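# Transfer the upright block row into the tray

## Task

Carry the row of blocks into the tray so they remain standing on edge and pressed face to face; then open the gripper(s) and withdraw the arms away from the blocks.

## Robot and tools

Robot: two arms, left_arm and right_arm, each with a parallel two-finger gripper. The names are labels only; left_arm sits on the +y side of the table. Bases in the scene frame: left_arm at (+0.030, +0.271, 0) m, right_arm at (-0.036, -0.333, 0) m, both almost unrotated about z.

Scene frame: origin on the table top midway between the arms, +x out over the table, +z up. Gripper frame: fingers point along the gripper's +z, and they close and open along its y axis. The reported end_effector_position is the point between the finger pads, roughly 1 cm short of the fingertips. A wrist camera mount hangs off each gripper and can collide with things.

execute_actions(actions): actions is a list of up to 15 actions; each action is a table of up to 15 rows, and each row lasts one control step of 1/30 s. If a table has fewer than 15 rows, its final row repeats until 15 steps pass. Every row is a single flat list of 14 numbers covering both arms, even if one arm is idle: left_arm dx, dy, dz, rx, ry, rz, opening, then right_arm dx, dy, dz, rx, ry, rz, opening. All values lie in [-1, 1]. dx..rz are an offset, not a pose: they describe the target relative to where that gripper was measured at the start of the action (for the first action in a call, the last pose a result printed), expressed in the gripper's own axes. Each row of a table is measured from that same start, not from the row before it. Scale: 1.0 equals 0.6 m for dx, dy, dz and 180 degrees for rotation; rx, ry, rz form one rotation vector. opening is absolute, not an offset: +1 is fully open (0.094 m), -1 is shut. A row may carry 12 extra numbers in 0..1, per-joint stiffness multipliers (left_arm's six joints, then right_arm's six, base to wrist); they persist until changed. An empty list just returns state and images.

move(target, speed, blocking): target is one 14-number row laid out as above, an offset in each gripper's axes from the pose in the latest result that showed one; opening is absolute and is sent at the start. Each gripper travels a straight line; both arms finish together, taking 0.5 to 10 s (cut off at 10 s, short of target if needed). Rotation takes the shorter direction. speed is in m/s, 0.002 to 0.5, default 0.25; turning is capped at twice that in rad/s. Paths do not avoid obstacles or the other arm; grippers lag, drift and can overshoot speed, mostly near full reach. Faster motion and targets set deeper past a contact mean harder impacts and pushes. blocking=false returns after 0.5 s while the arm continues; you must then use wait or stop before sending more rows or moves. The result adds a 'move:' line with how it ended (done, off_target, moving, held, fault) plus the limits that acted, and each gripper's remaining distance. If only one arm is named, the other finished fine. limits=paced means the sent pose was clipped; limits=held means a check blocked some steps, after which the arm may jump faster than speed.

wait(seconds): 0 to 10 s; arms keep their last command, a running move continues, and it returns early when the move ends. stop(): brakes a running move, needing some braking distance; fingers are not stopped. zoom_image(camera, region): camera is cam_high, cam_left_wrist or cam_right_wrist (all 504x504); region is [x0, y0, x1, y1] pixels from the top-left, at most 504 by 504. read_manual(section) returns only licence texts. finished_scene(scene) ends the current scene (give its number, 1 to 2) irreversibly; the blocks must already be in place and stay there.

Controller behaviour: each control step the target is clipped to 70 mm and 16 degrees from the measured pose, and damped IK favours position over orientation. After an action the arm only reaches its last clipped pose, so far goals need several actions. Arms usually stop a centimetre or more low; zero offsets let them sag further. To keep an arm still, send the correction back to its desired pose in the first call of a reply, zeros afterward, raising the aim if it keeps sagging. The elbow never fully straightens. Hand target lines show where each gripper is being driven.

Results: the state line gives each gripper's position (m) and quat_wxyz in the scene frame; printed positions can be off, more at long reach. grip_measured is finger opening on the command scale (joint positions give metres). To hold something, command about 0.03 below grip_measured for a firm grip, less for a gentle one; pads push roughly 50 to 62 N, less on very thin parts, with a brief spike at first contact. 'pose unreachable' means a clearance check altered or blocked that arm's command. HELD in step readings marks steps held back. Joint torques include offsets and friction noise. MOTOR HOT appears from 75 °C; at 90 °C the arm halts for 10 s; at 100 °C it goes limp and falls. FAULT lines report stops.

Avoid: dropping or tipping the blocks, knocking anything off the table, arms colliding or pressing each other, slamming, and long loaded holds that heat motors. Random brief tugs or pushes may disturb held or loose objects. Release, then lift clear before finishing.

Each tool is called in YAML: its name, and indented under it one key for each argument.

## Session

execute_actions:
  actions: []

Scene clock: 0.00 s.
left_arm: end_effector_position=(+0.3653, +0.2872, +0.2364) grip_measured=+1.000 end_effector_quat_wxyz=(+0.593, -0.247, +0.750, +0.156) | right_arm: end_effector_position=(+0.5864, -0.3765, +0.1557) grip_measured=+1.000 end_effector_quat_wxyz=(+0.603, +0.454, +0.579, -0.307)
Joint positions: left_arm=[-0.373  1.065  0.664 -0.021 -0.923 -0.405  0.094] | right_arm=[0.126 2.616 2.155 0.101 1.33  0.545 0.094]
Joint velocities: left_arm=[ 0.012 -0.002  0.002  0.037  0.037 -0.007  0.   ] | right_arm=[ 0.007 -0.012 -0.017  0.022 -0.066  0.051  0.   ]
Joint torques (N m, as the arm reports them, + toward a larger angle): no reading
Hand target (left_arm): +0.365, +0.288, +0.245; +0.602, -0.254, +0.742, +0.151
Hand target (right_arm): +0.586, -0.377, +0.167; +0.607, +0.458, +0.574, -0.304
Joint stiffness scale: left_arm=[1. 1. 1. 1. 1. 1.] | right_arm=[1. 1. 1. 1. 1. 1.]

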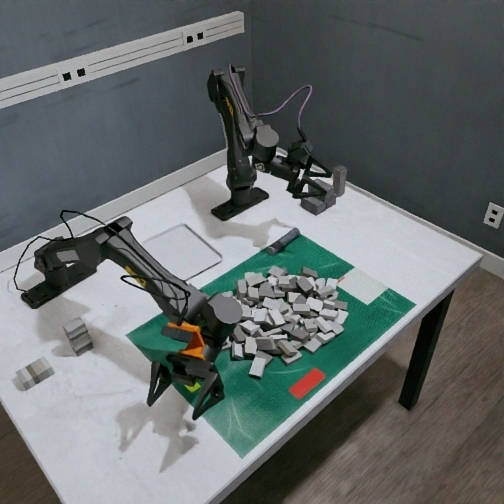

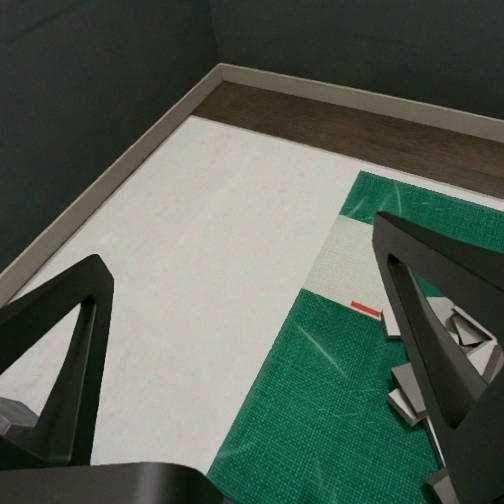

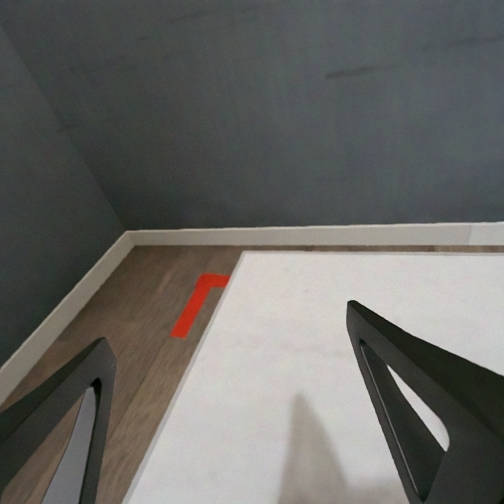

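zoom_image:
  camera: "cam_high"
  region: [0, 140, 400, 420]

zoom_image:
  camera: "cam_high"
  region: [260, 130, 400, 250]

Region (0, 140, 400, 420) of cam_high's 504x504 image, scaled by 1.260, with more detail than that image has; it fills the top 353 rows of this view, and the rest is white.

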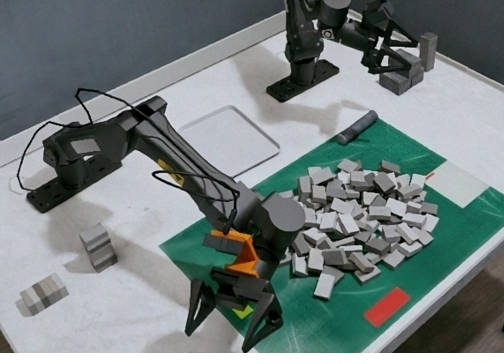

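Region (260, 130, 400, 250) of cam_high's 504x504 image, scaled by 3.600, with more detail than that image has; it fills the top 432 rows of this view, and the rest is white.

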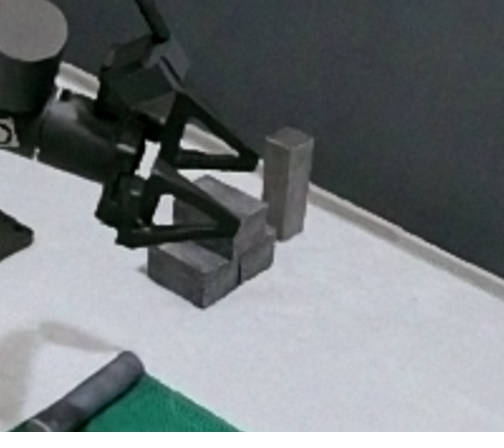

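move:
  target: [0,0,0,0,0,0,1,-0.27,-0.613,-0.092,-0.228,0.448,-0.337,1]

Scene clock: 17.87 s.
left_arm: end_effector_position=(+0.3654, +0.2871, +0.2363) grip_measured=+1.000 end_effector_quat_wxyz=(+0.593, -0.247, +0.750, +0.155) | right_arm: end_effector_position=(+0.2220, -0.5024, +0.2616) grip_measured=+1.000 end_effector_quat_wxyz=(+0.111, +0.011, +0.991, -0.080)
Joint positions: left_arm=[-0.373  1.065  0.664 -0.021 -0.922 -0.405  0.094] | right_arm=[-0.659  1.567  1.815 -1.544  0.016 -0.555  0.094]
Joint velocities: left_arm=[-0.002  0.007  0.032 -0.066  0.007  0.007  0.   ] | right_arm=[-0.007  0.007 -0.007 -0.022 -0.022 -0.007  0.   ]
Joint torques (N m, as the arm reports them, + toward a larger angle): left_arm=[-0.06 -2.49  7.25  1.29 -0.22 -0.01] | right_arm=[-0.56 -5.97  5.42  0.72 -0.01 -0.1 ]
Hand target (left_arm): +0.365, +0.287, +0.236; +0.593, -0.247, +0.750, +0.156
Hand target (right_arm): +0.215, -0.499, +0.260; +0.105, +0.008, +0.992, -0.074
Off the commanded pose (left_arm): 0.000 m, 0 deg.
Off the commanded pose (right_arm): 0.018 m, 16 deg.
Joint stiffness scale: left_arm=[1. 1. 1. 1. 1. 1.] | right_arm=[1. 1. 1. 1. 1. 1.]
joint sent to its limit (right arm) — the command would take joint 4 (wrist pitch) past its lower limit, so that joint was sent only as far as its limit.
move: off_target (right_arm)

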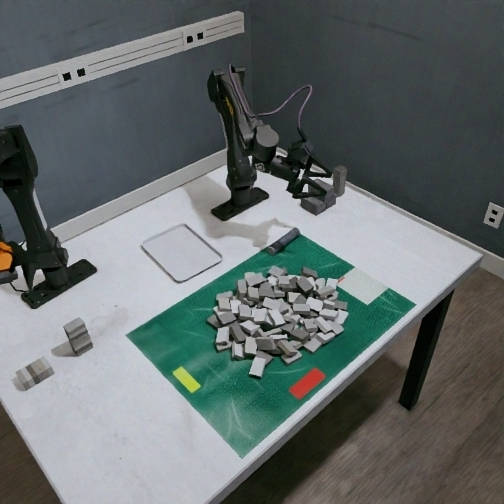

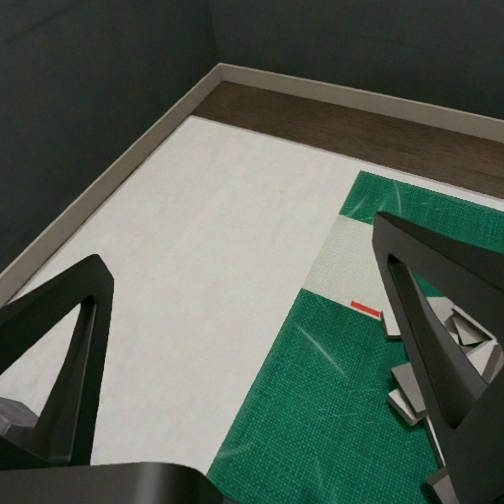

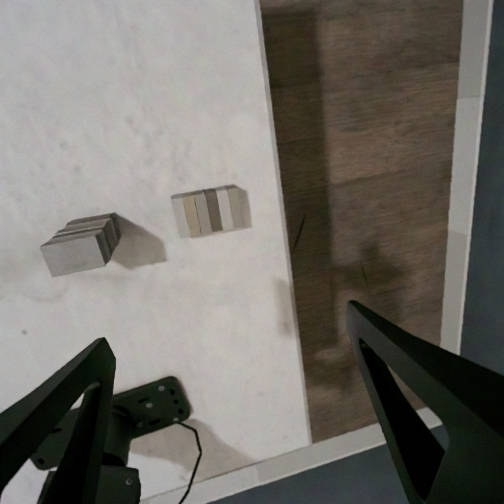

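move:
  target: [0,0,0,0,0,0,1,-0.17,0,0.1,0,0.07,0,1]

Scene clock: 22.00 s.
left_arm: end_effector_position=(+0.3654, +0.2870, +0.2363) grip_measured=+1.000 end_effector_quat_wxyz=(+0.593, -0.247, +0.750, +0.155) | right_arm: end_effector_position=(+0.3311, -0.5091, +0.2071) grip_measured=+1.000 end_effector_quat_wxyz=(+0.048, +0.010, +0.994, -0.094)
Joint positions: left_arm=[-0.373  1.065  0.664 -0.021 -0.921 -0.405  0.094] | right_arm=[-0.473  2.016  2.158 -1.553  0.139 -0.379  0.094]
Joint velocities: left_arm=[-0.002  0.002  0.007 -0.037  0.037 -0.051  0.   ] | right_arm=[-0.002  0.007  0.012  0.037 -0.007  0.022  0.   ]
Joint torques (N m, as the arm reports them, + toward a larger angle): left_arm=[-0.03 -2.47  7.26  1.28 -0.21 -0.02] | right_arm=[ 0.46 -9.66 10.6   0.56  0.26  0.08]
Hand target (left_arm): +0.365, +0.287, +0.236; +0.593, -0.247, +0.750, +0.155
Hand target (right_arm): +0.334, -0.510, +0.222; +0.067, +0.015, +0.992, -0.106
Off the commanded pose (left_arm): 0.000 m, 0 deg.
Off the commanded pose (right_arm): 0.020 m, 6 deg.
Joint stiffness scale: left_arm=[1. 1. 1. 1. 1. 1.] | right_arm=[1. 1. 1. 1. 1. 1.]
joint sent to its limit (right arm) — the command would take joint 4 (wrist pitch) past its lower limit, so that joint was sent only as far as its limit.
move: off_target (right_arm)

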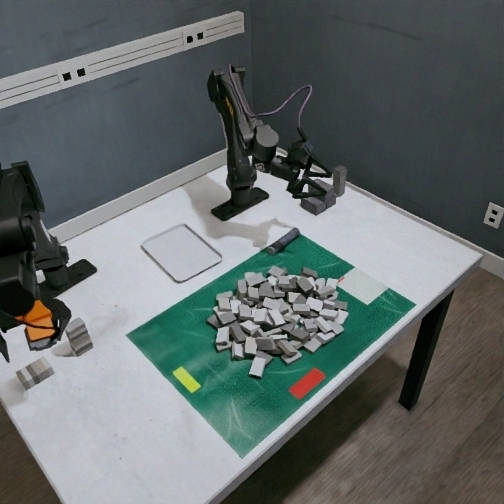

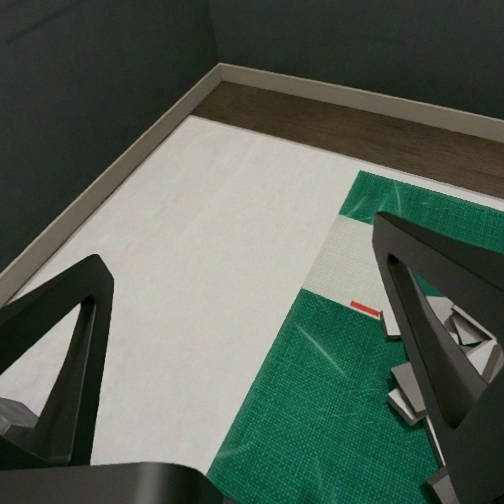

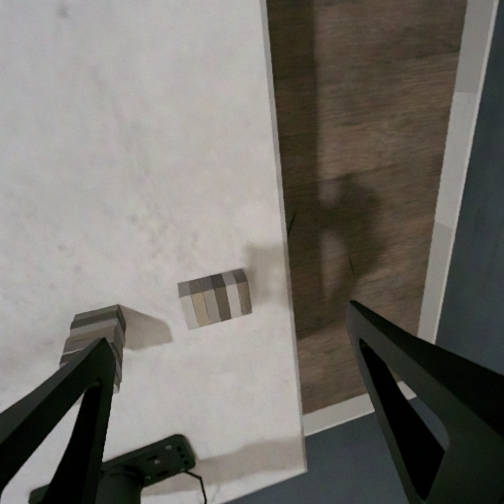

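move:
  target: [0,0,0,0,0,0,1,-0.13,0,0.13,0,0.06,0,1]

Scene clock: 24.10 s.
left_arm: end_effector_position=(+0.3655, +0.2869, +0.2362) grip_measured=+1.000 end_effector_quat_wxyz=(+0.593, -0.246, +0.750, +0.155) | right_arm: end_effector_position=(+0.4079, -0.5223, +0.1150) grip_measured=+1.000 end_effector_quat_wxyz=(-0.000, +0.007, +0.994, -0.106)
Joint positions: left_arm=[-0.373  1.065  0.664 -0.021 -0.921 -0.405  0.094] | right_arm=[-0.415  2.452  2.504 -1.555  0.202 -0.324  0.094]
Joint velocities: left_arm=[-0.007 -0.002  0.002  0.007 -0.022 -0.007  0.   ] | right_arm=[ 0.007 -0.007 -0.002  0.022 -0.022 -0.022  0.   ]
Joint torques (N m, as the arm reports them, + toward a larger angle): left_arm=[-0.04 -2.36  7.21  1.29 -0.2  -0.02] | right_arm=[  0.5  -13.25  10.58   0.38   0.3    0.09]
Hand target (left_arm): +0.365, +0.287, +0.236; +0.593, -0.246, +0.750, +0.155
Hand target (right_arm): +0.413, -0.523, +0.135; +0.024, +0.012, +0.993, -0.119
Off the commanded pose (left_arm): 0.000 m, 0 deg.
Off the commanded pose (right_arm): 0.025 m, 6 deg.
Joint stiffness scale: left_arm=[1. 1. 1. 1. 1. 1.] | right_arm=[1. 1. 1. 1. 1. 1.]
joint sent to its limit (right arm) — the command would take joint 4 (wrist pitch) past its lower limit, so that joint was sent only as far as its limit.
move: off_target (right_arm)

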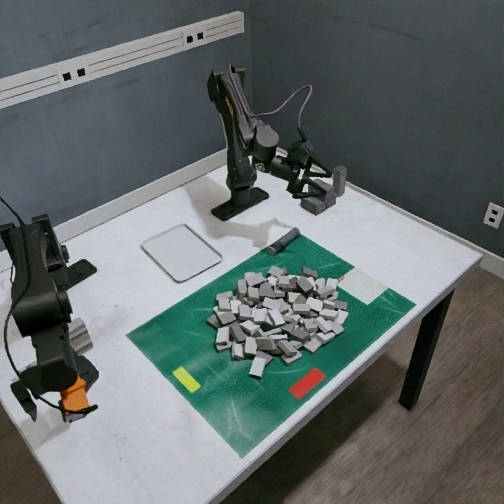

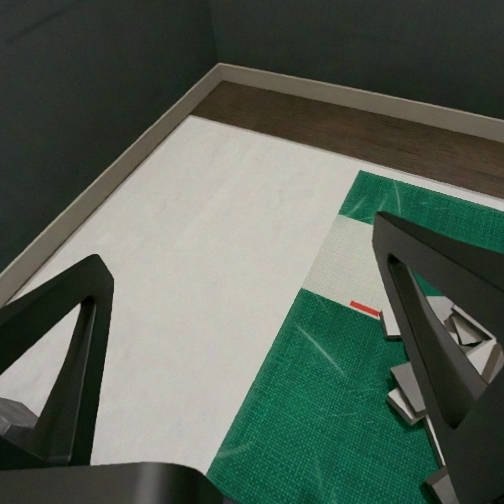

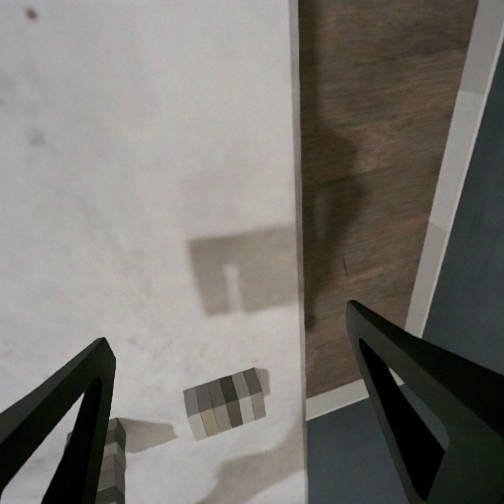

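move:
  target: [0,0,0,0,0,0,1,0.09,0,0,-0.067,-0.007,-0.071,1]

Scene clock: 29.90 s.
left_arm: end_effector_position=(+0.3655, +0.2867, +0.2362) grip_measured=+1.000 end_effector_quat_wxyz=(+0.593, -0.246, +0.751, +0.155) | right_arm: end_effector_position=(+0.3534, -0.5224, +0.1096) grip_measured=+1.000 end_effector_quat_wxyz=(-0.017, -0.102, +0.995, +0.001)
Joint positions: left_arm=[-0.373  1.065  0.664 -0.021 -0.92  -0.405  0.094] | right_arm=[-0.532  2.28   2.195 -1.517  0.016 -0.653  0.094]
Joint velocities: left_arm=[-0.007 -0.002 -0.002 -0.037  0.022 -0.007  0.   ] | right_arm=[-0.002 -0.007 -0.002 -0.022 -0.022 -0.066  0.   ]
Joint torques (N m, as the arm reports them, + toward a larger angle): left_arm=[ 0.02 -2.48  7.31  1.29 -0.18  0.02] | right_arm=[ -0.49 -12.48   5.64   0.42  -0.09  -0.15]
Hand target (left_arm): +0.365, +0.287, +0.236; +0.593, -0.246, +0.751, +0.155
Hand target (right_arm): +0.354, -0.523, +0.116; -0.002, -0.104, +0.995, -0.001
Off the commanded pose (left_arm): 0.000 m, 0 deg.
Off the commanded pose (right_arm): 0.005 m, 2 deg.
Joint stiffness scale: left_arm=[1. 1. 1. 1. 1. 1.] | right_arm=[1. 1. 1. 1. 1. 1.]
move: done

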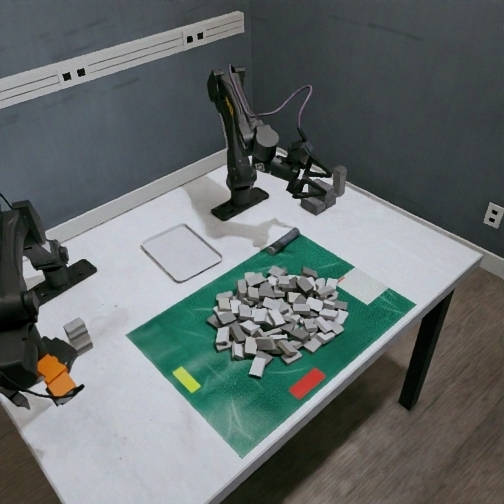

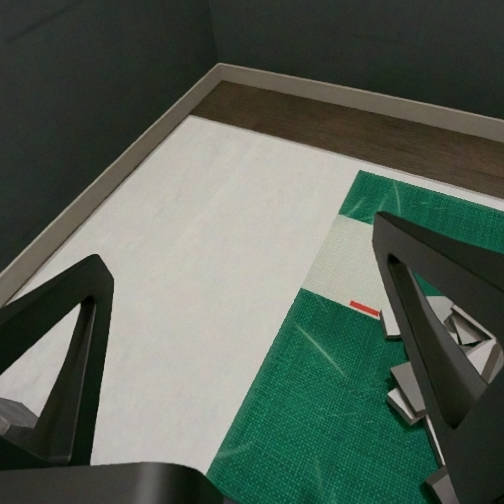

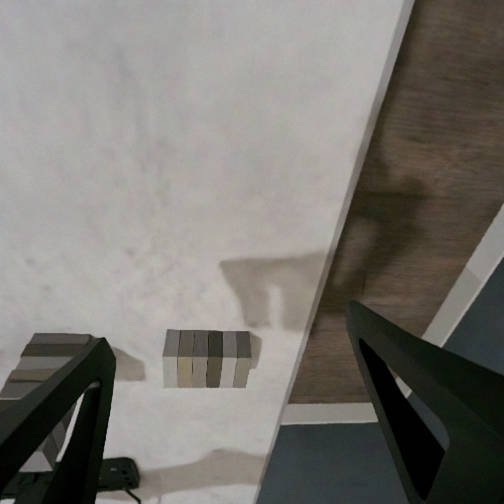

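move:
  target: [0,0,0,0,0,0,1,0.03,0.025,0.07,0,0,0,1]
  speed: 0.1

Scene clock: 33.50 s.
left_arm: end_effector_position=(+0.3656, +0.2867, +0.2362) grip_measured=+1.000 end_effector_quat_wxyz=(+0.593, -0.246, +0.751, +0.154) | right_arm: end_effector_position=(+0.3301, -0.5110, +0.0635) grip_measured=+1.000 end_effector_quat_wxyz=(-0.029, -0.104, +0.994, +0.009)
Joint positions: left_arm=[-0.373  1.065  0.664 -0.021 -0.919 -0.405  0.094] | right_arm=[-0.532  2.18   1.846 -1.296  0.015 -0.655  0.094]
Joint velocities: left_arm=[-0.002 -0.002 -0.007 -0.037  0.051 -0.11   0.   ] | right_arm=[-0.007  0.002 -0.012  0.022  0.037 -0.037  0.   ]
Joint torques (N m, as the arm reports them, + toward a larger angle): left_arm=[-0.12 -2.53  7.21  1.29 -0.21 -0.01] | right_arm=[ -0.02 -11.76   5.58   0.35   0.08   0.01]
Hand target (left_arm): +0.366, +0.287, +0.236; +0.593, -0.246, +0.751, +0.155
Hand target (right_arm): +0.331, -0.512, +0.069; -0.018, -0.102, +0.995, +0.001
Off the commanded pose (left_arm): 0.000 m, 0 deg.
Off the commanded pose (right_arm): 0.005 m, 2 deg.
Joint stiffness scale: left_arm=[1. 1. 1. 1. 1. 1.] | right_arm=[1. 1. 1. 1. 1. 1.]
move: done

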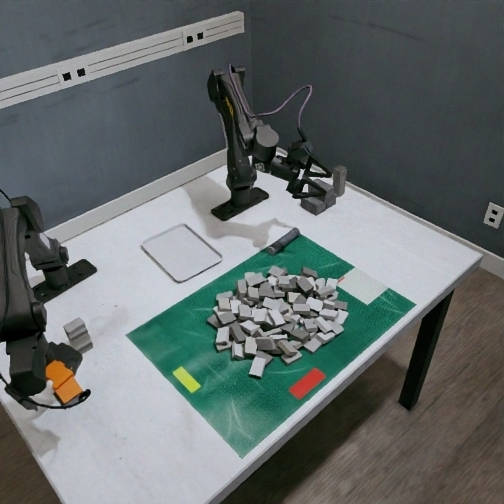

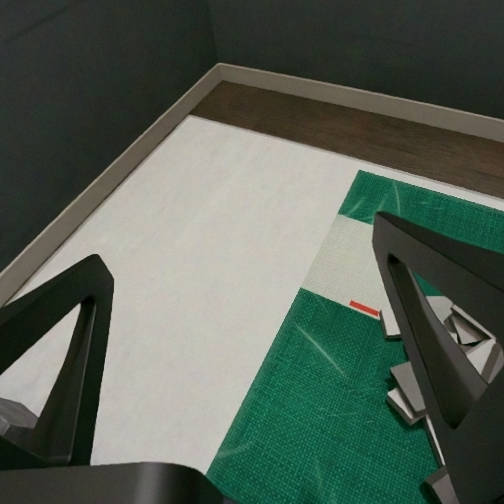

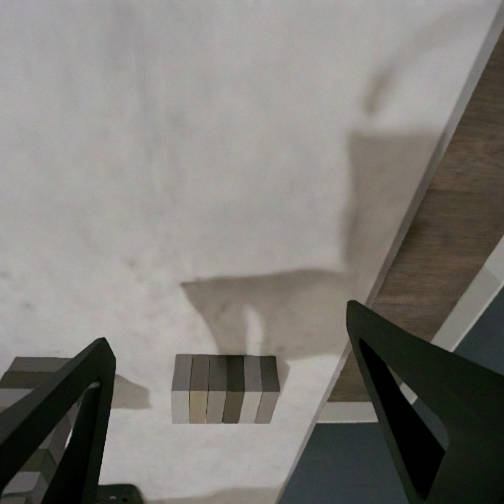

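move:
  target: [0,0,0,0,0,0,0.7,0,0,0.05,0,0,0,0.7]
  speed: 0.05

Scene clock: 37.23 s.
left_arm: end_effector_position=(+0.3656, +0.2866, +0.2361) grip_measured=+0.702 end_effector_quat_wxyz=(+0.593, -0.246, +0.751, +0.154) | right_arm: end_effector_position=(+0.3285, -0.5102, +0.0384) grip_measured=+0.702 end_effector_quat_wxyz=(-0.030, -0.104, +0.994, +0.010)
Joint positions: left_arm=[-0.373  1.065  0.664 -0.021 -0.919 -0.405  0.08 ] | right_arm=[-0.532  2.19   1.761 -1.203  0.015 -0.655  0.08 ]
Joint velocities: left_arm=[-0.007 -0.012 -0.007 -0.022  0.007 -0.051  0.   ] | right_arm=[ 0.022  0.002 -0.012  0.081  0.007 -0.066  0.001]
Joint torques (N m, as the arm reports them, + toward a larger angle): left_arm=[ 0.02 -2.46  7.26  1.27 -0.21 -0.02] | right_arm=[ -0.16 -10.     5.71   0.34   0.07  -0.05]
Hand target (left_arm): +0.366, +0.287, +0.236; +0.593, -0.246, +0.751, +0.154
Hand target (right_arm): +0.328, -0.511, +0.034; -0.029, -0.104, +0.994, +0.009
Off the commanded pose (left_arm): 0.000 m, 0 deg.
Off the commanded pose (right_arm): 0.005 m, 0 deg.
Joint stiffness scale: left_arm=[1. 1. 1. 1. 1. 1.] | right_arm=[1. 1. 1. 1. 1. 1.]
move: done

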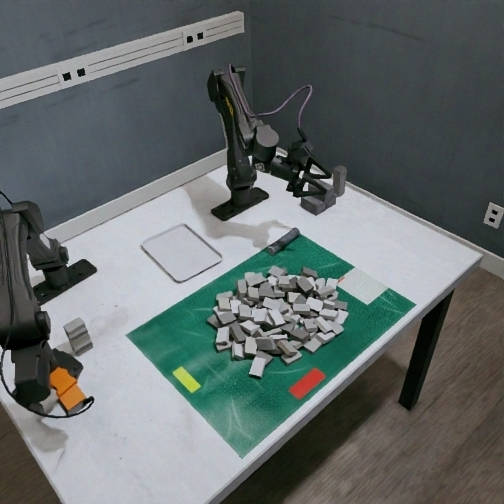

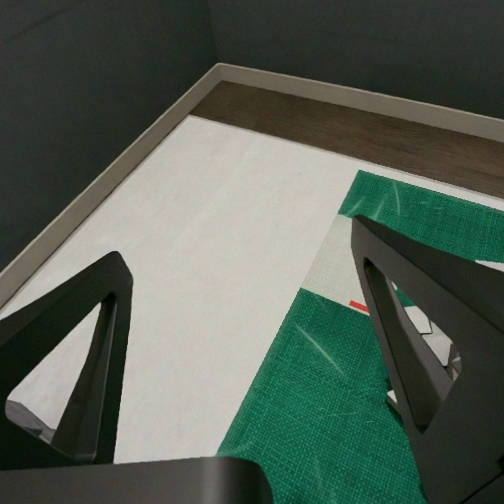

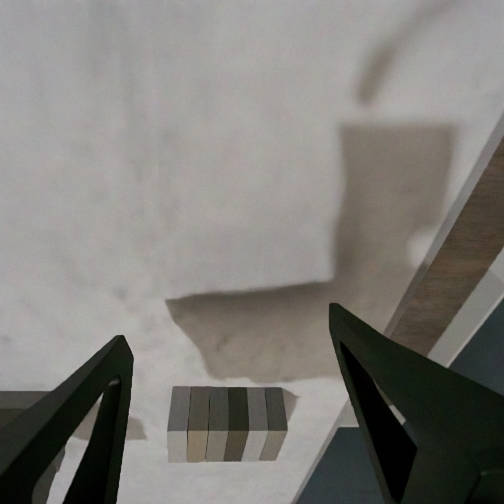

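move:
  target: [0,0,0,0,0,0,0.7,0.07,0,-0.02,0,0,0,0.7]
  speed: 0.05

move:
  target: [0,0,0,0,0,0,0.7,0,0,0.045,0,0,0,0.7]
  speed: 0.04

Scene clock: 40.57 s.
left_arm: end_effector_position=(+0.3657, +0.2865, +0.2361) grip_measured=+0.702 end_effector_quat_wxyz=(+0.593, -0.246, +0.751, +0.154) | right_arm: end_effector_position=(+0.2915, -0.5174, +0.0491) grip_measured=+0.702 end_effector_quat_wxyz=(-0.037, -0.103, +0.994, +0.016)
Joint positions: left_arm=[-0.373  1.065  0.664 -0.021 -0.918 -0.405  0.08 ] | right_arm=[-0.592  2.081  1.632 -1.2    0.016 -0.713  0.08 ]
Joint velocities: left_arm=[ 0.002 -0.002 -0.017  0.066  0.037 -0.037 -0.001] | right_arm=[ 0.007 -0.017 -0.002 -0.022  0.007 -0.051  0.   ]
Joint torques (N m, as the arm reports them, + toward a larger angle): left_arm=[-0.15 -2.4   7.24  1.3  -0.23  0.01] | right_arm=[ -0.8  -10.97   5.44   0.24   0.12  -0.11]
Hand target (left_arm): +0.366, +0.287, +0.236; +0.593, -0.246, +0.751, +0.154
Hand target (right_arm): +0.289, -0.520, +0.054; -0.030, -0.103, +0.994, +0.009
Off the commanded pose (left_arm): 0.000 m, 0 deg.
Off the commanded pose (right_arm): 0.005 m, 1 deg.
Joint stiffness scale: left_arm=[1. 1. 1. 1. 1. 1.] | right_arm=[1. 1. 1. 1. 1. 1.]
move: done

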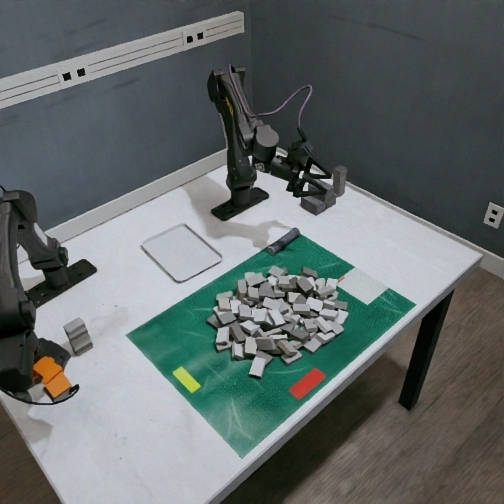

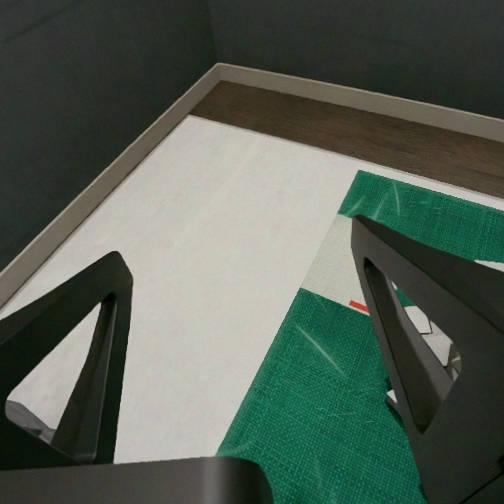

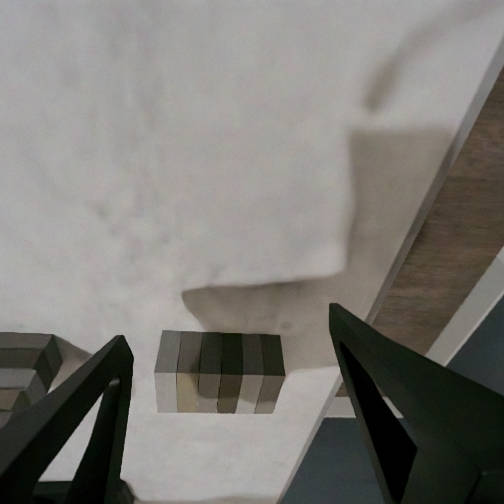

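Scene clock: 41.67 s.
left_arm: end_effector_position=(+0.3658, +0.2863, +0.2360) grip_measured=+0.702 end_effector_quat_wxyz=(+0.593, -0.245, +0.751, +0.154) | right_arm: end_effector_position=(+0.2900, -0.5166, +0.0268) grip_measured=+0.702 end_effector_quat_wxyz=(-0.037, -0.103, +0.994, +0.016)
Joint positions: left_arm=[-0.373  1.065  0.664 -0.021 -0.917 -0.405  0.08 ] | right_arm=[-0.592  2.098  1.567 -1.12   0.016 -0.713  0.08 ]
Joint velocities: left_arm=[ 0.002 -0.012  0.002 -0.037 -0.095  0.037 -0.   ] | right_arm=[ 0.007 -0.017  0.017 -0.037 -0.037  0.022  0.001]
Joint torques (N m, as the arm reports them, + toward a larger angle): left_arm=[ 0.02 -2.41  7.25  1.31 -0.22  0.01] | right_arm=[-0.18 -9.19  5.54  0.29  0.07 -0.07]
Hand target (left_arm): +0.366, +0.286, +0.236; +0.593, -0.246, +0.751, +0.154
Hand target (right_arm): +0.289, -0.517, +0.022; -0.037, -0.103, +0.994, +0.016
Off the commanded pose (left_arm): 0.000 m, 0 deg.
Off the commanded pose (right_arm): 0.005 m, 0 deg.
Joint stiffness scale: left_arm=[1. 1. 1. 1. 1. 1.] | right_arm=[1. 1. 1. 1. 1. 1.]
move: done

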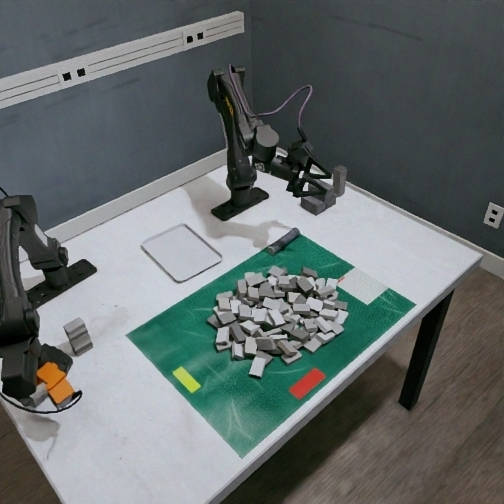

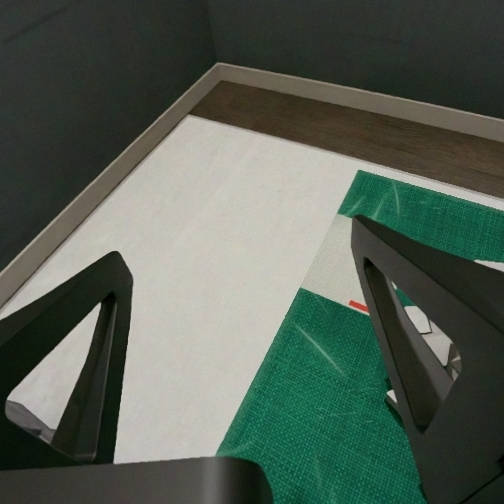

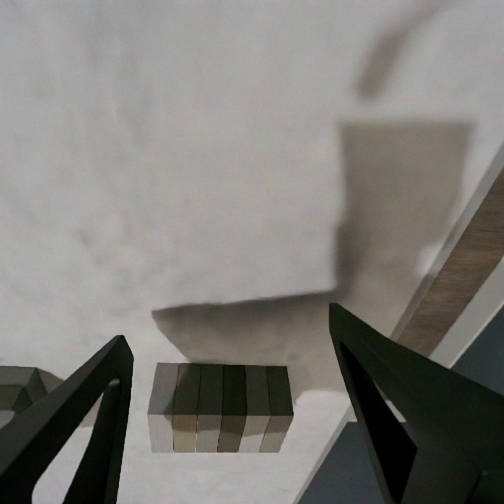

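move:
  target: [0,0,0,0,0,0,0.7,0.05,-0.005,-0.01,0,0,0,0.7]
  speed: 0.04

move:
  target: [0,0,0,0,0,0,0.7,0,0,0.03,0,0,0,0.7]
  speed: 0.03

Scene clock: 46.60 s.
left_arm: end_effector_position=(+0.3658, +0.2862, +0.2360) grip_measured=+0.702 end_effector_quat_wxyz=(+0.593, -0.245, +0.751, +0.153) | right_arm: end_effector_position=(+0.2665, -0.5254, +0.0310) grip_measured=+0.702 end_effector_quat_wxyz=(-0.041, -0.102, +0.994, +0.020)
Joint positions: left_arm=[-0.373  1.065  0.664 -0.021 -0.916 -0.405  0.08 ] | right_arm=[-0.644  2.044  1.502 -1.118  0.018 -0.763  0.08 ]
Joint velocities: left_arm=[ 0.007  0.007 -0.012 -0.037 -0.095  0.007 -0.001] | right_arm=[-0.002 -0.017 -0.007 -0.051  0.007 -0.066 -0.001]
Joint torques (N m, as the arm reports them, + toward a larger angle): left_arm=[-0.03 -2.44  7.33  1.3  -0.23 -0.02] | right_arm=[ -0.75 -10.51   5.2    0.12   0.1   -0.12]
Hand target (left_arm): +0.366, +0.286, +0.236; +0.593, -0.245, +0.751, +0.153
Hand target (right_arm): +0.262, -0.527, +0.035; -0.038, -0.103, +0.994, +0.016
Off the commanded pose (left_arm): 0.000 m, 0 deg.
Off the commanded pose (right_arm): 0.006 m, 1 deg.
Joint stiffness scale: left_arm=[1. 1. 1. 1. 1. 1.] | right_arm=[1. 1. 1. 1. 1. 1.]
move: done

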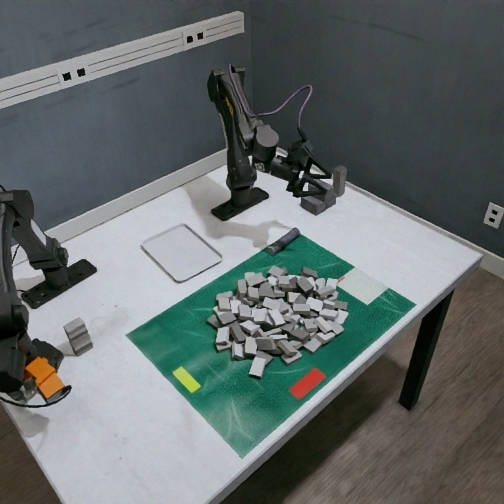

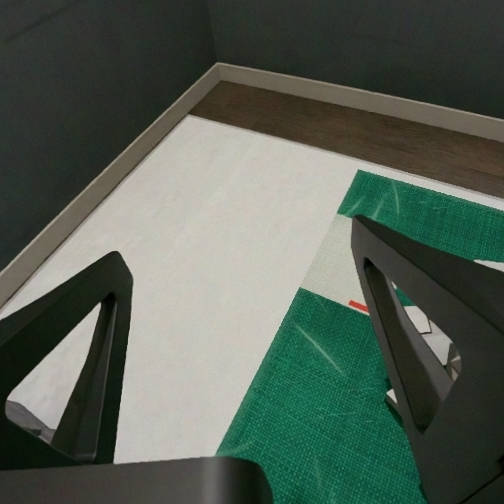

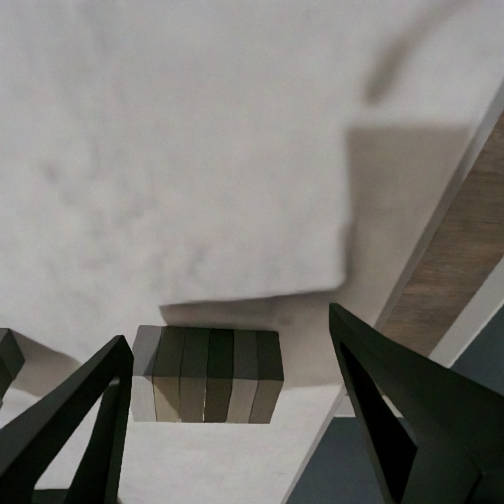

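Scene clock: 47.53 s.
left_arm: end_effector_position=(+0.3658, +0.2862, +0.2360) grip_measured=+0.702 end_effector_quat_wxyz=(+0.593, -0.245, +0.751, +0.153) | right_arm: end_effector_position=(+0.2659, -0.5250, +0.0179) grip_measured=+0.702 end_effector_quat_wxyz=(-0.041, -0.102, +0.994, +0.021)
Joint positions: left_arm=[-0.373  1.065  0.664 -0.021 -0.916 -0.405  0.08 ] | right_arm=[-0.644  2.059  1.468 -1.071  0.018 -0.763  0.08 ]
Joint velocities: left_arm=[-0.002  0.017 -0.027 -0.022 -0.037 -0.007 -0.   ] | right_arm=[-0.007 -0.007  0.002 -0.051 -0.051 -0.037 -0.   ]
Joint torques (N m, as the arm reports them, + toward a larger angle): left_arm=[-0.08 -2.43  7.17  1.28 -0.19 -0.02] | right_arm=[-0.17 -8.66  5.45  0.28  0.06 -0.05]
Hand target (left_arm): +0.366, +0.286, +0.236; +0.593, -0.245, +0.751, +0.153
Hand target (right_arm): +0.265, -0.525, +0.013; -0.041, -0.102, +0.994, +0.020
Off the commanded pose (left_arm): 0.000 m, 0 deg.
Off the commanded pose (right_arm): 0.005 m, 0 deg.
Joint stiffness scale: left_arm=[1. 1. 1. 1. 1. 1.] | right_arm=[1. 1. 1. 1. 1. 1.]
move: done

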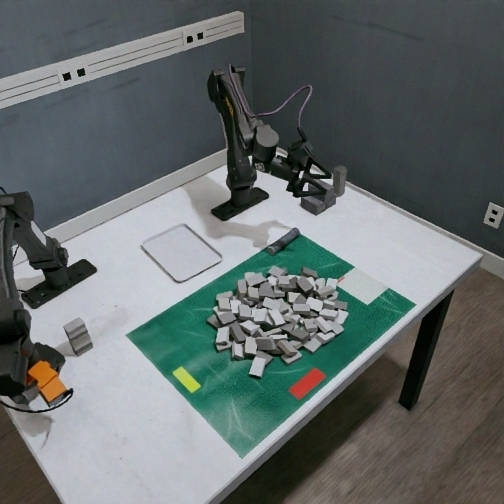

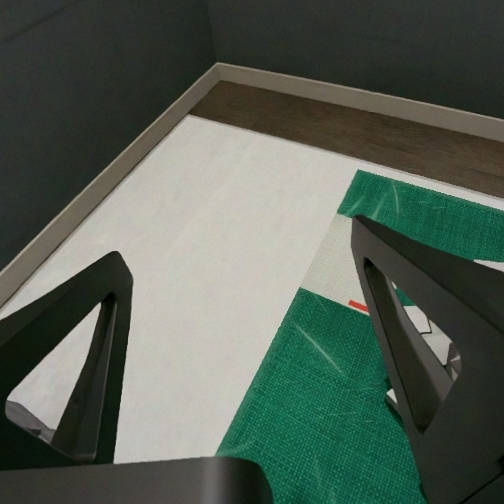

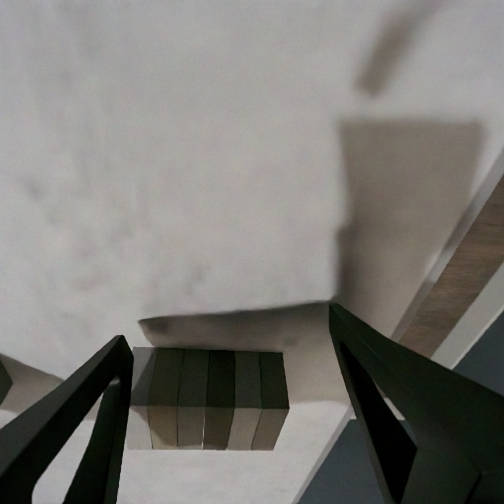

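move:
  target: [0,0,0,0,0,0,0.7,0,0,0,0,0,0,-0.3]

Scene clock: 49.23 s.
left_arm: end_effector_position=(+0.3659, +0.2861, +0.2359) grip_measured=+0.702 end_effector_quat_wxyz=(+0.593, -0.245, +0.751, +0.153) | right_arm: end_effector_position=(+0.2663, -0.5252, +0.0179) grip_measured=-0.298 end_effector_quat_wxyz=(-0.041, -0.102, +0.994, +0.020)
Joint positions: left_arm=[-0.373  1.065  0.664 -0.021 -0.915 -0.405  0.08 ] | right_arm=[-0.644  2.059  1.468 -1.069  0.018 -0.763  0.033]
Joint velocities: left_arm=[ 0.002  0.007 -0.027  0.007 -0.081  0.051  0.001] | right_arm=[-0.007 -0.012 -0.007 -0.051  0.037  0.007 -0.   ]
Joint torques (N m, as the arm reports them, + toward a larger angle): left_arm=[ 0.04 -2.48  7.19  1.27 -0.19 -0.03] | right_arm=[-0.01 -8.78  7.03  0.05  0.07 -0.03]
Hand target (left_arm): +0.366, +0.286, +0.236; +0.593, -0.245, +0.751, +0.153
Hand target (right_arm): +0.266, -0.525, +0.018; -0.041, -0.102, +0.994, +0.021
Off the commanded pose (left_arm): 0.000 m, 0 deg.
Off the commanded pose (right_arm): 0.000 m, 0 deg.
Joint stiffness scale: left_arm=[1. 1. 1. 1. 1. 1.] | right_arm=[1. 1. 1. 1. 1. 1.]
move: done

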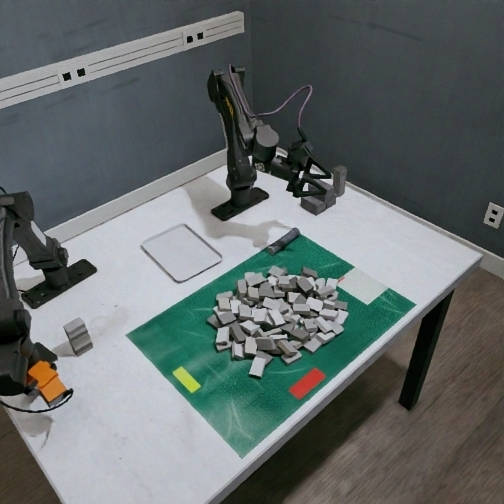

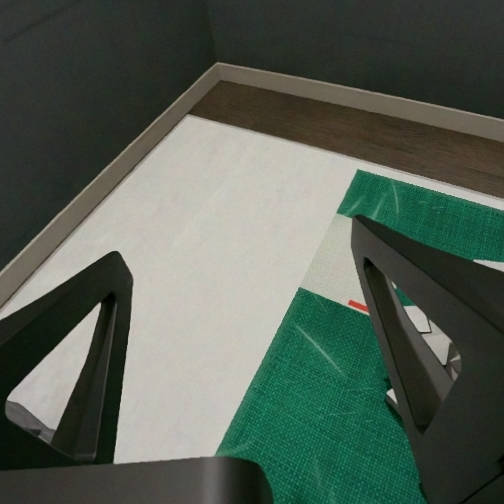

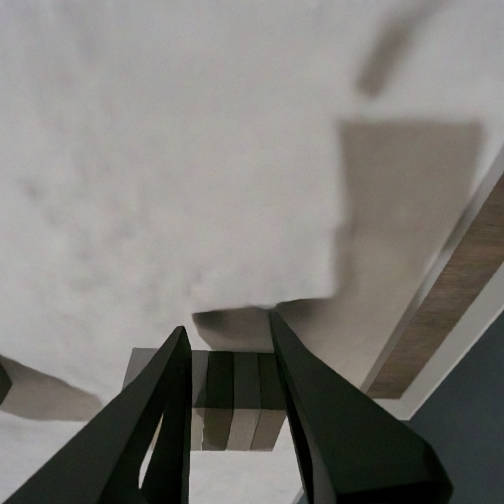

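move:
  target: [0,0,0,0,0,0,0.7,0,0,-0.06,0,0,0,0.8]
  speed: 0.06

move:
  target: [0,0,0,0,0,0,0.7,0.055,0.005,0,0,0,0,0.8]
  speed: 0.06

move:
  target: [0,0,0,0,0,0,0.7,0,0,0.04,0,0,0,0.8]
  speed: 0.04

Scene clock: 53.40 s.
left_arm: end_effector_position=(+0.3660, +0.2859, +0.2359) grip_measured=+0.702 end_effector_quat_wxyz=(+0.593, -0.245, +0.752, +0.152) | right_arm: end_effector_position=(+0.2624, -0.5228, +0.0365) grip_measured=+0.798 end_effector_quat_wxyz=(-0.057, -0.102, +0.993, +0.033)
Joint positions: left_arm=[-0.373  1.065  0.664 -0.021 -0.914 -0.405  0.08 ] | right_arm=[-0.644  2.059  1.541 -1.184  0.018 -0.763  0.084]
Joint velocities: left_arm=[-0.012  0.002  0.012  0.007 -0.022 -0.022 -0.   ] | right_arm=[-0.007 -0.007  0.002 -0.007  0.037 -0.037 -0.002]
Joint torques (N m, as the arm reports them, + toward a larger angle): left_arm=[-0.11 -2.5   7.25  1.28 -0.21  0.  ] | right_arm=[  0.27 -10.67  10.26  -0.22   0.06   0.  ]
Hand target (left_arm): +0.366, +0.286, +0.236; +0.593, -0.245, +0.752, +0.153
Hand target (right_arm): +0.270, -0.526, +0.054; -0.040, -0.102, +0.994, +0.020
Off the commanded pose (left_arm): 0.000 m, 0 deg.
Off the commanded pose (right_arm): 0.019 m, 2 deg.
Joint stiffness scale: left_arm=[1. 1. 1. 1. 1. 1.] | right_arm=[1. 1. 1. 1. 1. 1.]
move: off_target (right_arm)

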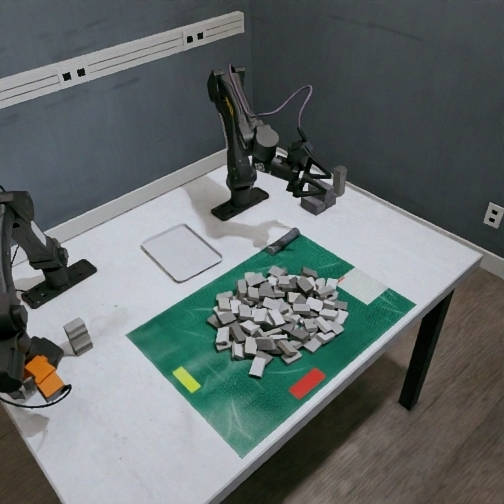

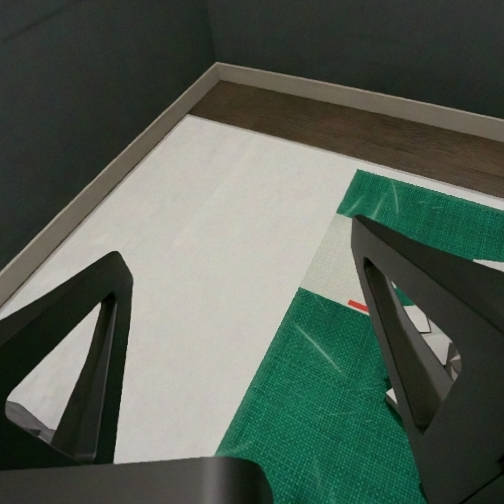

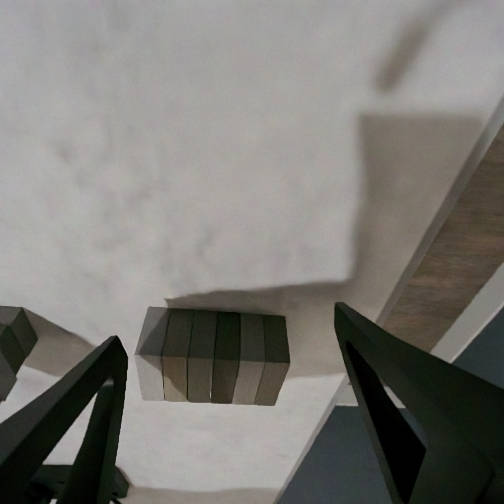

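Scene clock: 54.27 s.
left_arm: end_effector_position=(+0.3660, +0.2858, +0.2358) grip_measured=+0.702 end_effector_quat_wxyz=(+0.593, -0.245, +0.752, +0.152) | right_arm: end_effector_position=(+0.2315, -0.5248, +0.0384) grip_measured=+0.798 end_effector_quat_wxyz=(-0.065, -0.100, +0.992, +0.041)
Joint positions: left_arm=[-0.373  1.065  0.664 -0.021 -0.914 -0.405  0.08 ] | right_arm=[-0.696  1.988  1.441 -1.177  0.023 -0.812  0.084]
Joint velocities: left_arm=[-0.002 -0.012 -0.007 -0.095 -0.037  0.037  0.   ] | right_arm=[-0.007 -0.017  0.007  0.007 -0.007 -0.051 -0.   ]
Joint torques (N m, as the arm reports them, + toward a larger angle): left_arm=[-0.03 -2.48  7.27  1.27 -0.2  -0.01] | right_arm=[-0.73 -9.93  5.07  0.15  0.1  -0.11]
Hand target (left_arm): +0.366, +0.286, +0.236; +0.593, -0.245, +0.752, +0.152
Hand target (right_arm): +0.230, -0.527, +0.041; -0.057, -0.102, +0.993, +0.032
Off the commanded pose (left_arm): 0.000 m, 0 deg.
Off the commanded pose (right_arm): 0.003 m, 1 deg.
Joint stiffness scale: left_arm=[1. 1. 1. 1. 1. 1.] | right_arm=[1. 1. 1. 1. 1. 1.]
move: done

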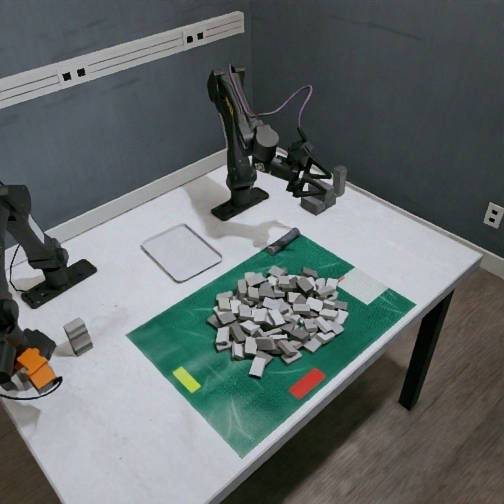

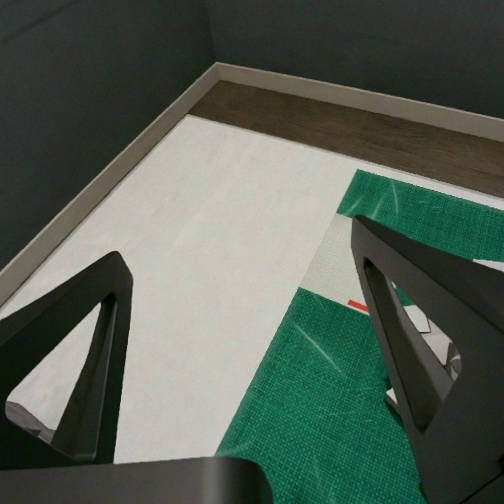

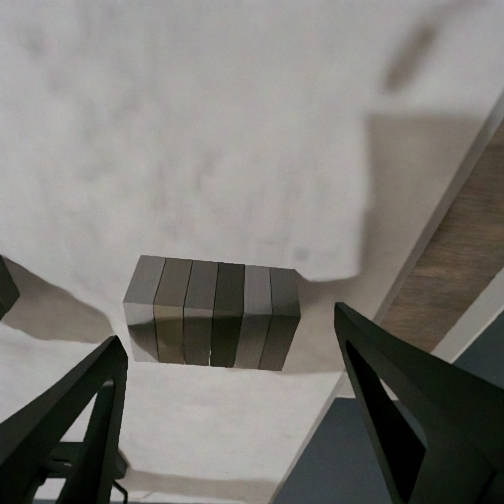

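Scene clock: 55.20 s.
left_arm: end_effector_position=(+0.3660, +0.2858, +0.2358) grip_measured=+0.702 end_effector_quat_wxyz=(+0.593, -0.245, +0.752, +0.152) | right_arm: end_effector_position=(+0.2278, -0.5223, +0.0200) grip_measured=+0.798 end_effector_quat_wxyz=(-0.068, -0.101, +0.992, +0.043)
Joint positions: left_arm=[-0.373  1.065  0.664 -0.021 -0.913 -0.405  0.08 ] | right_arm=[-0.696  2.002  1.383 -1.112  0.023 -0.812  0.084]
Joint velocities: left_arm=[-0.007 -0.012 -0.012  0.051  0.066  0.051 -0.   ] | right_arm=[-0.017  0.007  0.007 -0.037 -0.051  0.037  0.   ]
Joint torques (N m, as the arm reports them, + toward a larger angle): left_arm=[-0.06 -2.46  7.18  1.29 -0.22  0.  ] | right_arm=[-0.25 -8.09  5.2   0.23  0.08 -0.05]
Hand target (left_arm): +0.366, +0.286, +0.236; +0.593, -0.245, +0.752, +0.152
Hand target (right_arm): +0.228, -0.523, +0.015; -0.066, -0.101, +0.992, +0.041
Off the commanded pose (left_arm): 0.000 m, 0 deg.
Off the commanded pose (right_arm): 0.005 m, 0 deg.
Joint stiffness scale: left_arm=[1. 1. 1. 1. 1. 1.] | right_arm=[1. 1. 1. 1. 1. 1.]
move: done

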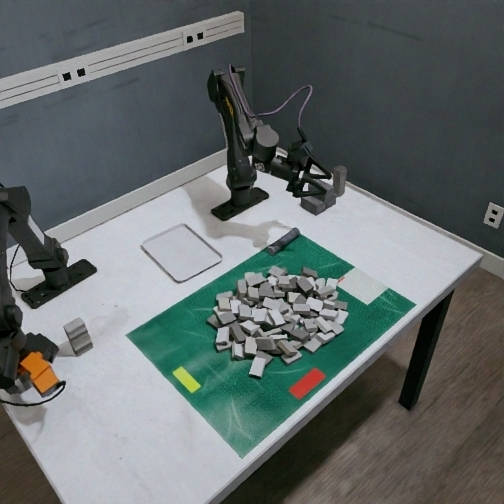

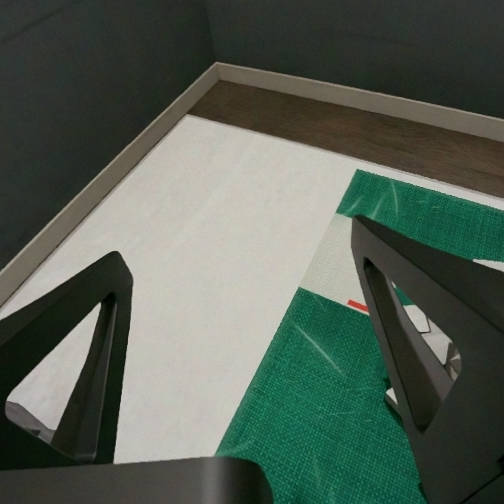

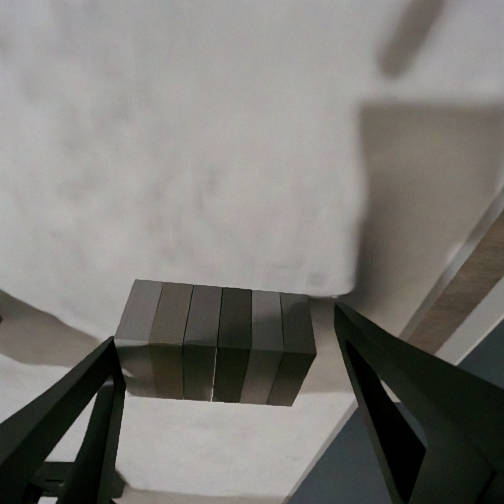

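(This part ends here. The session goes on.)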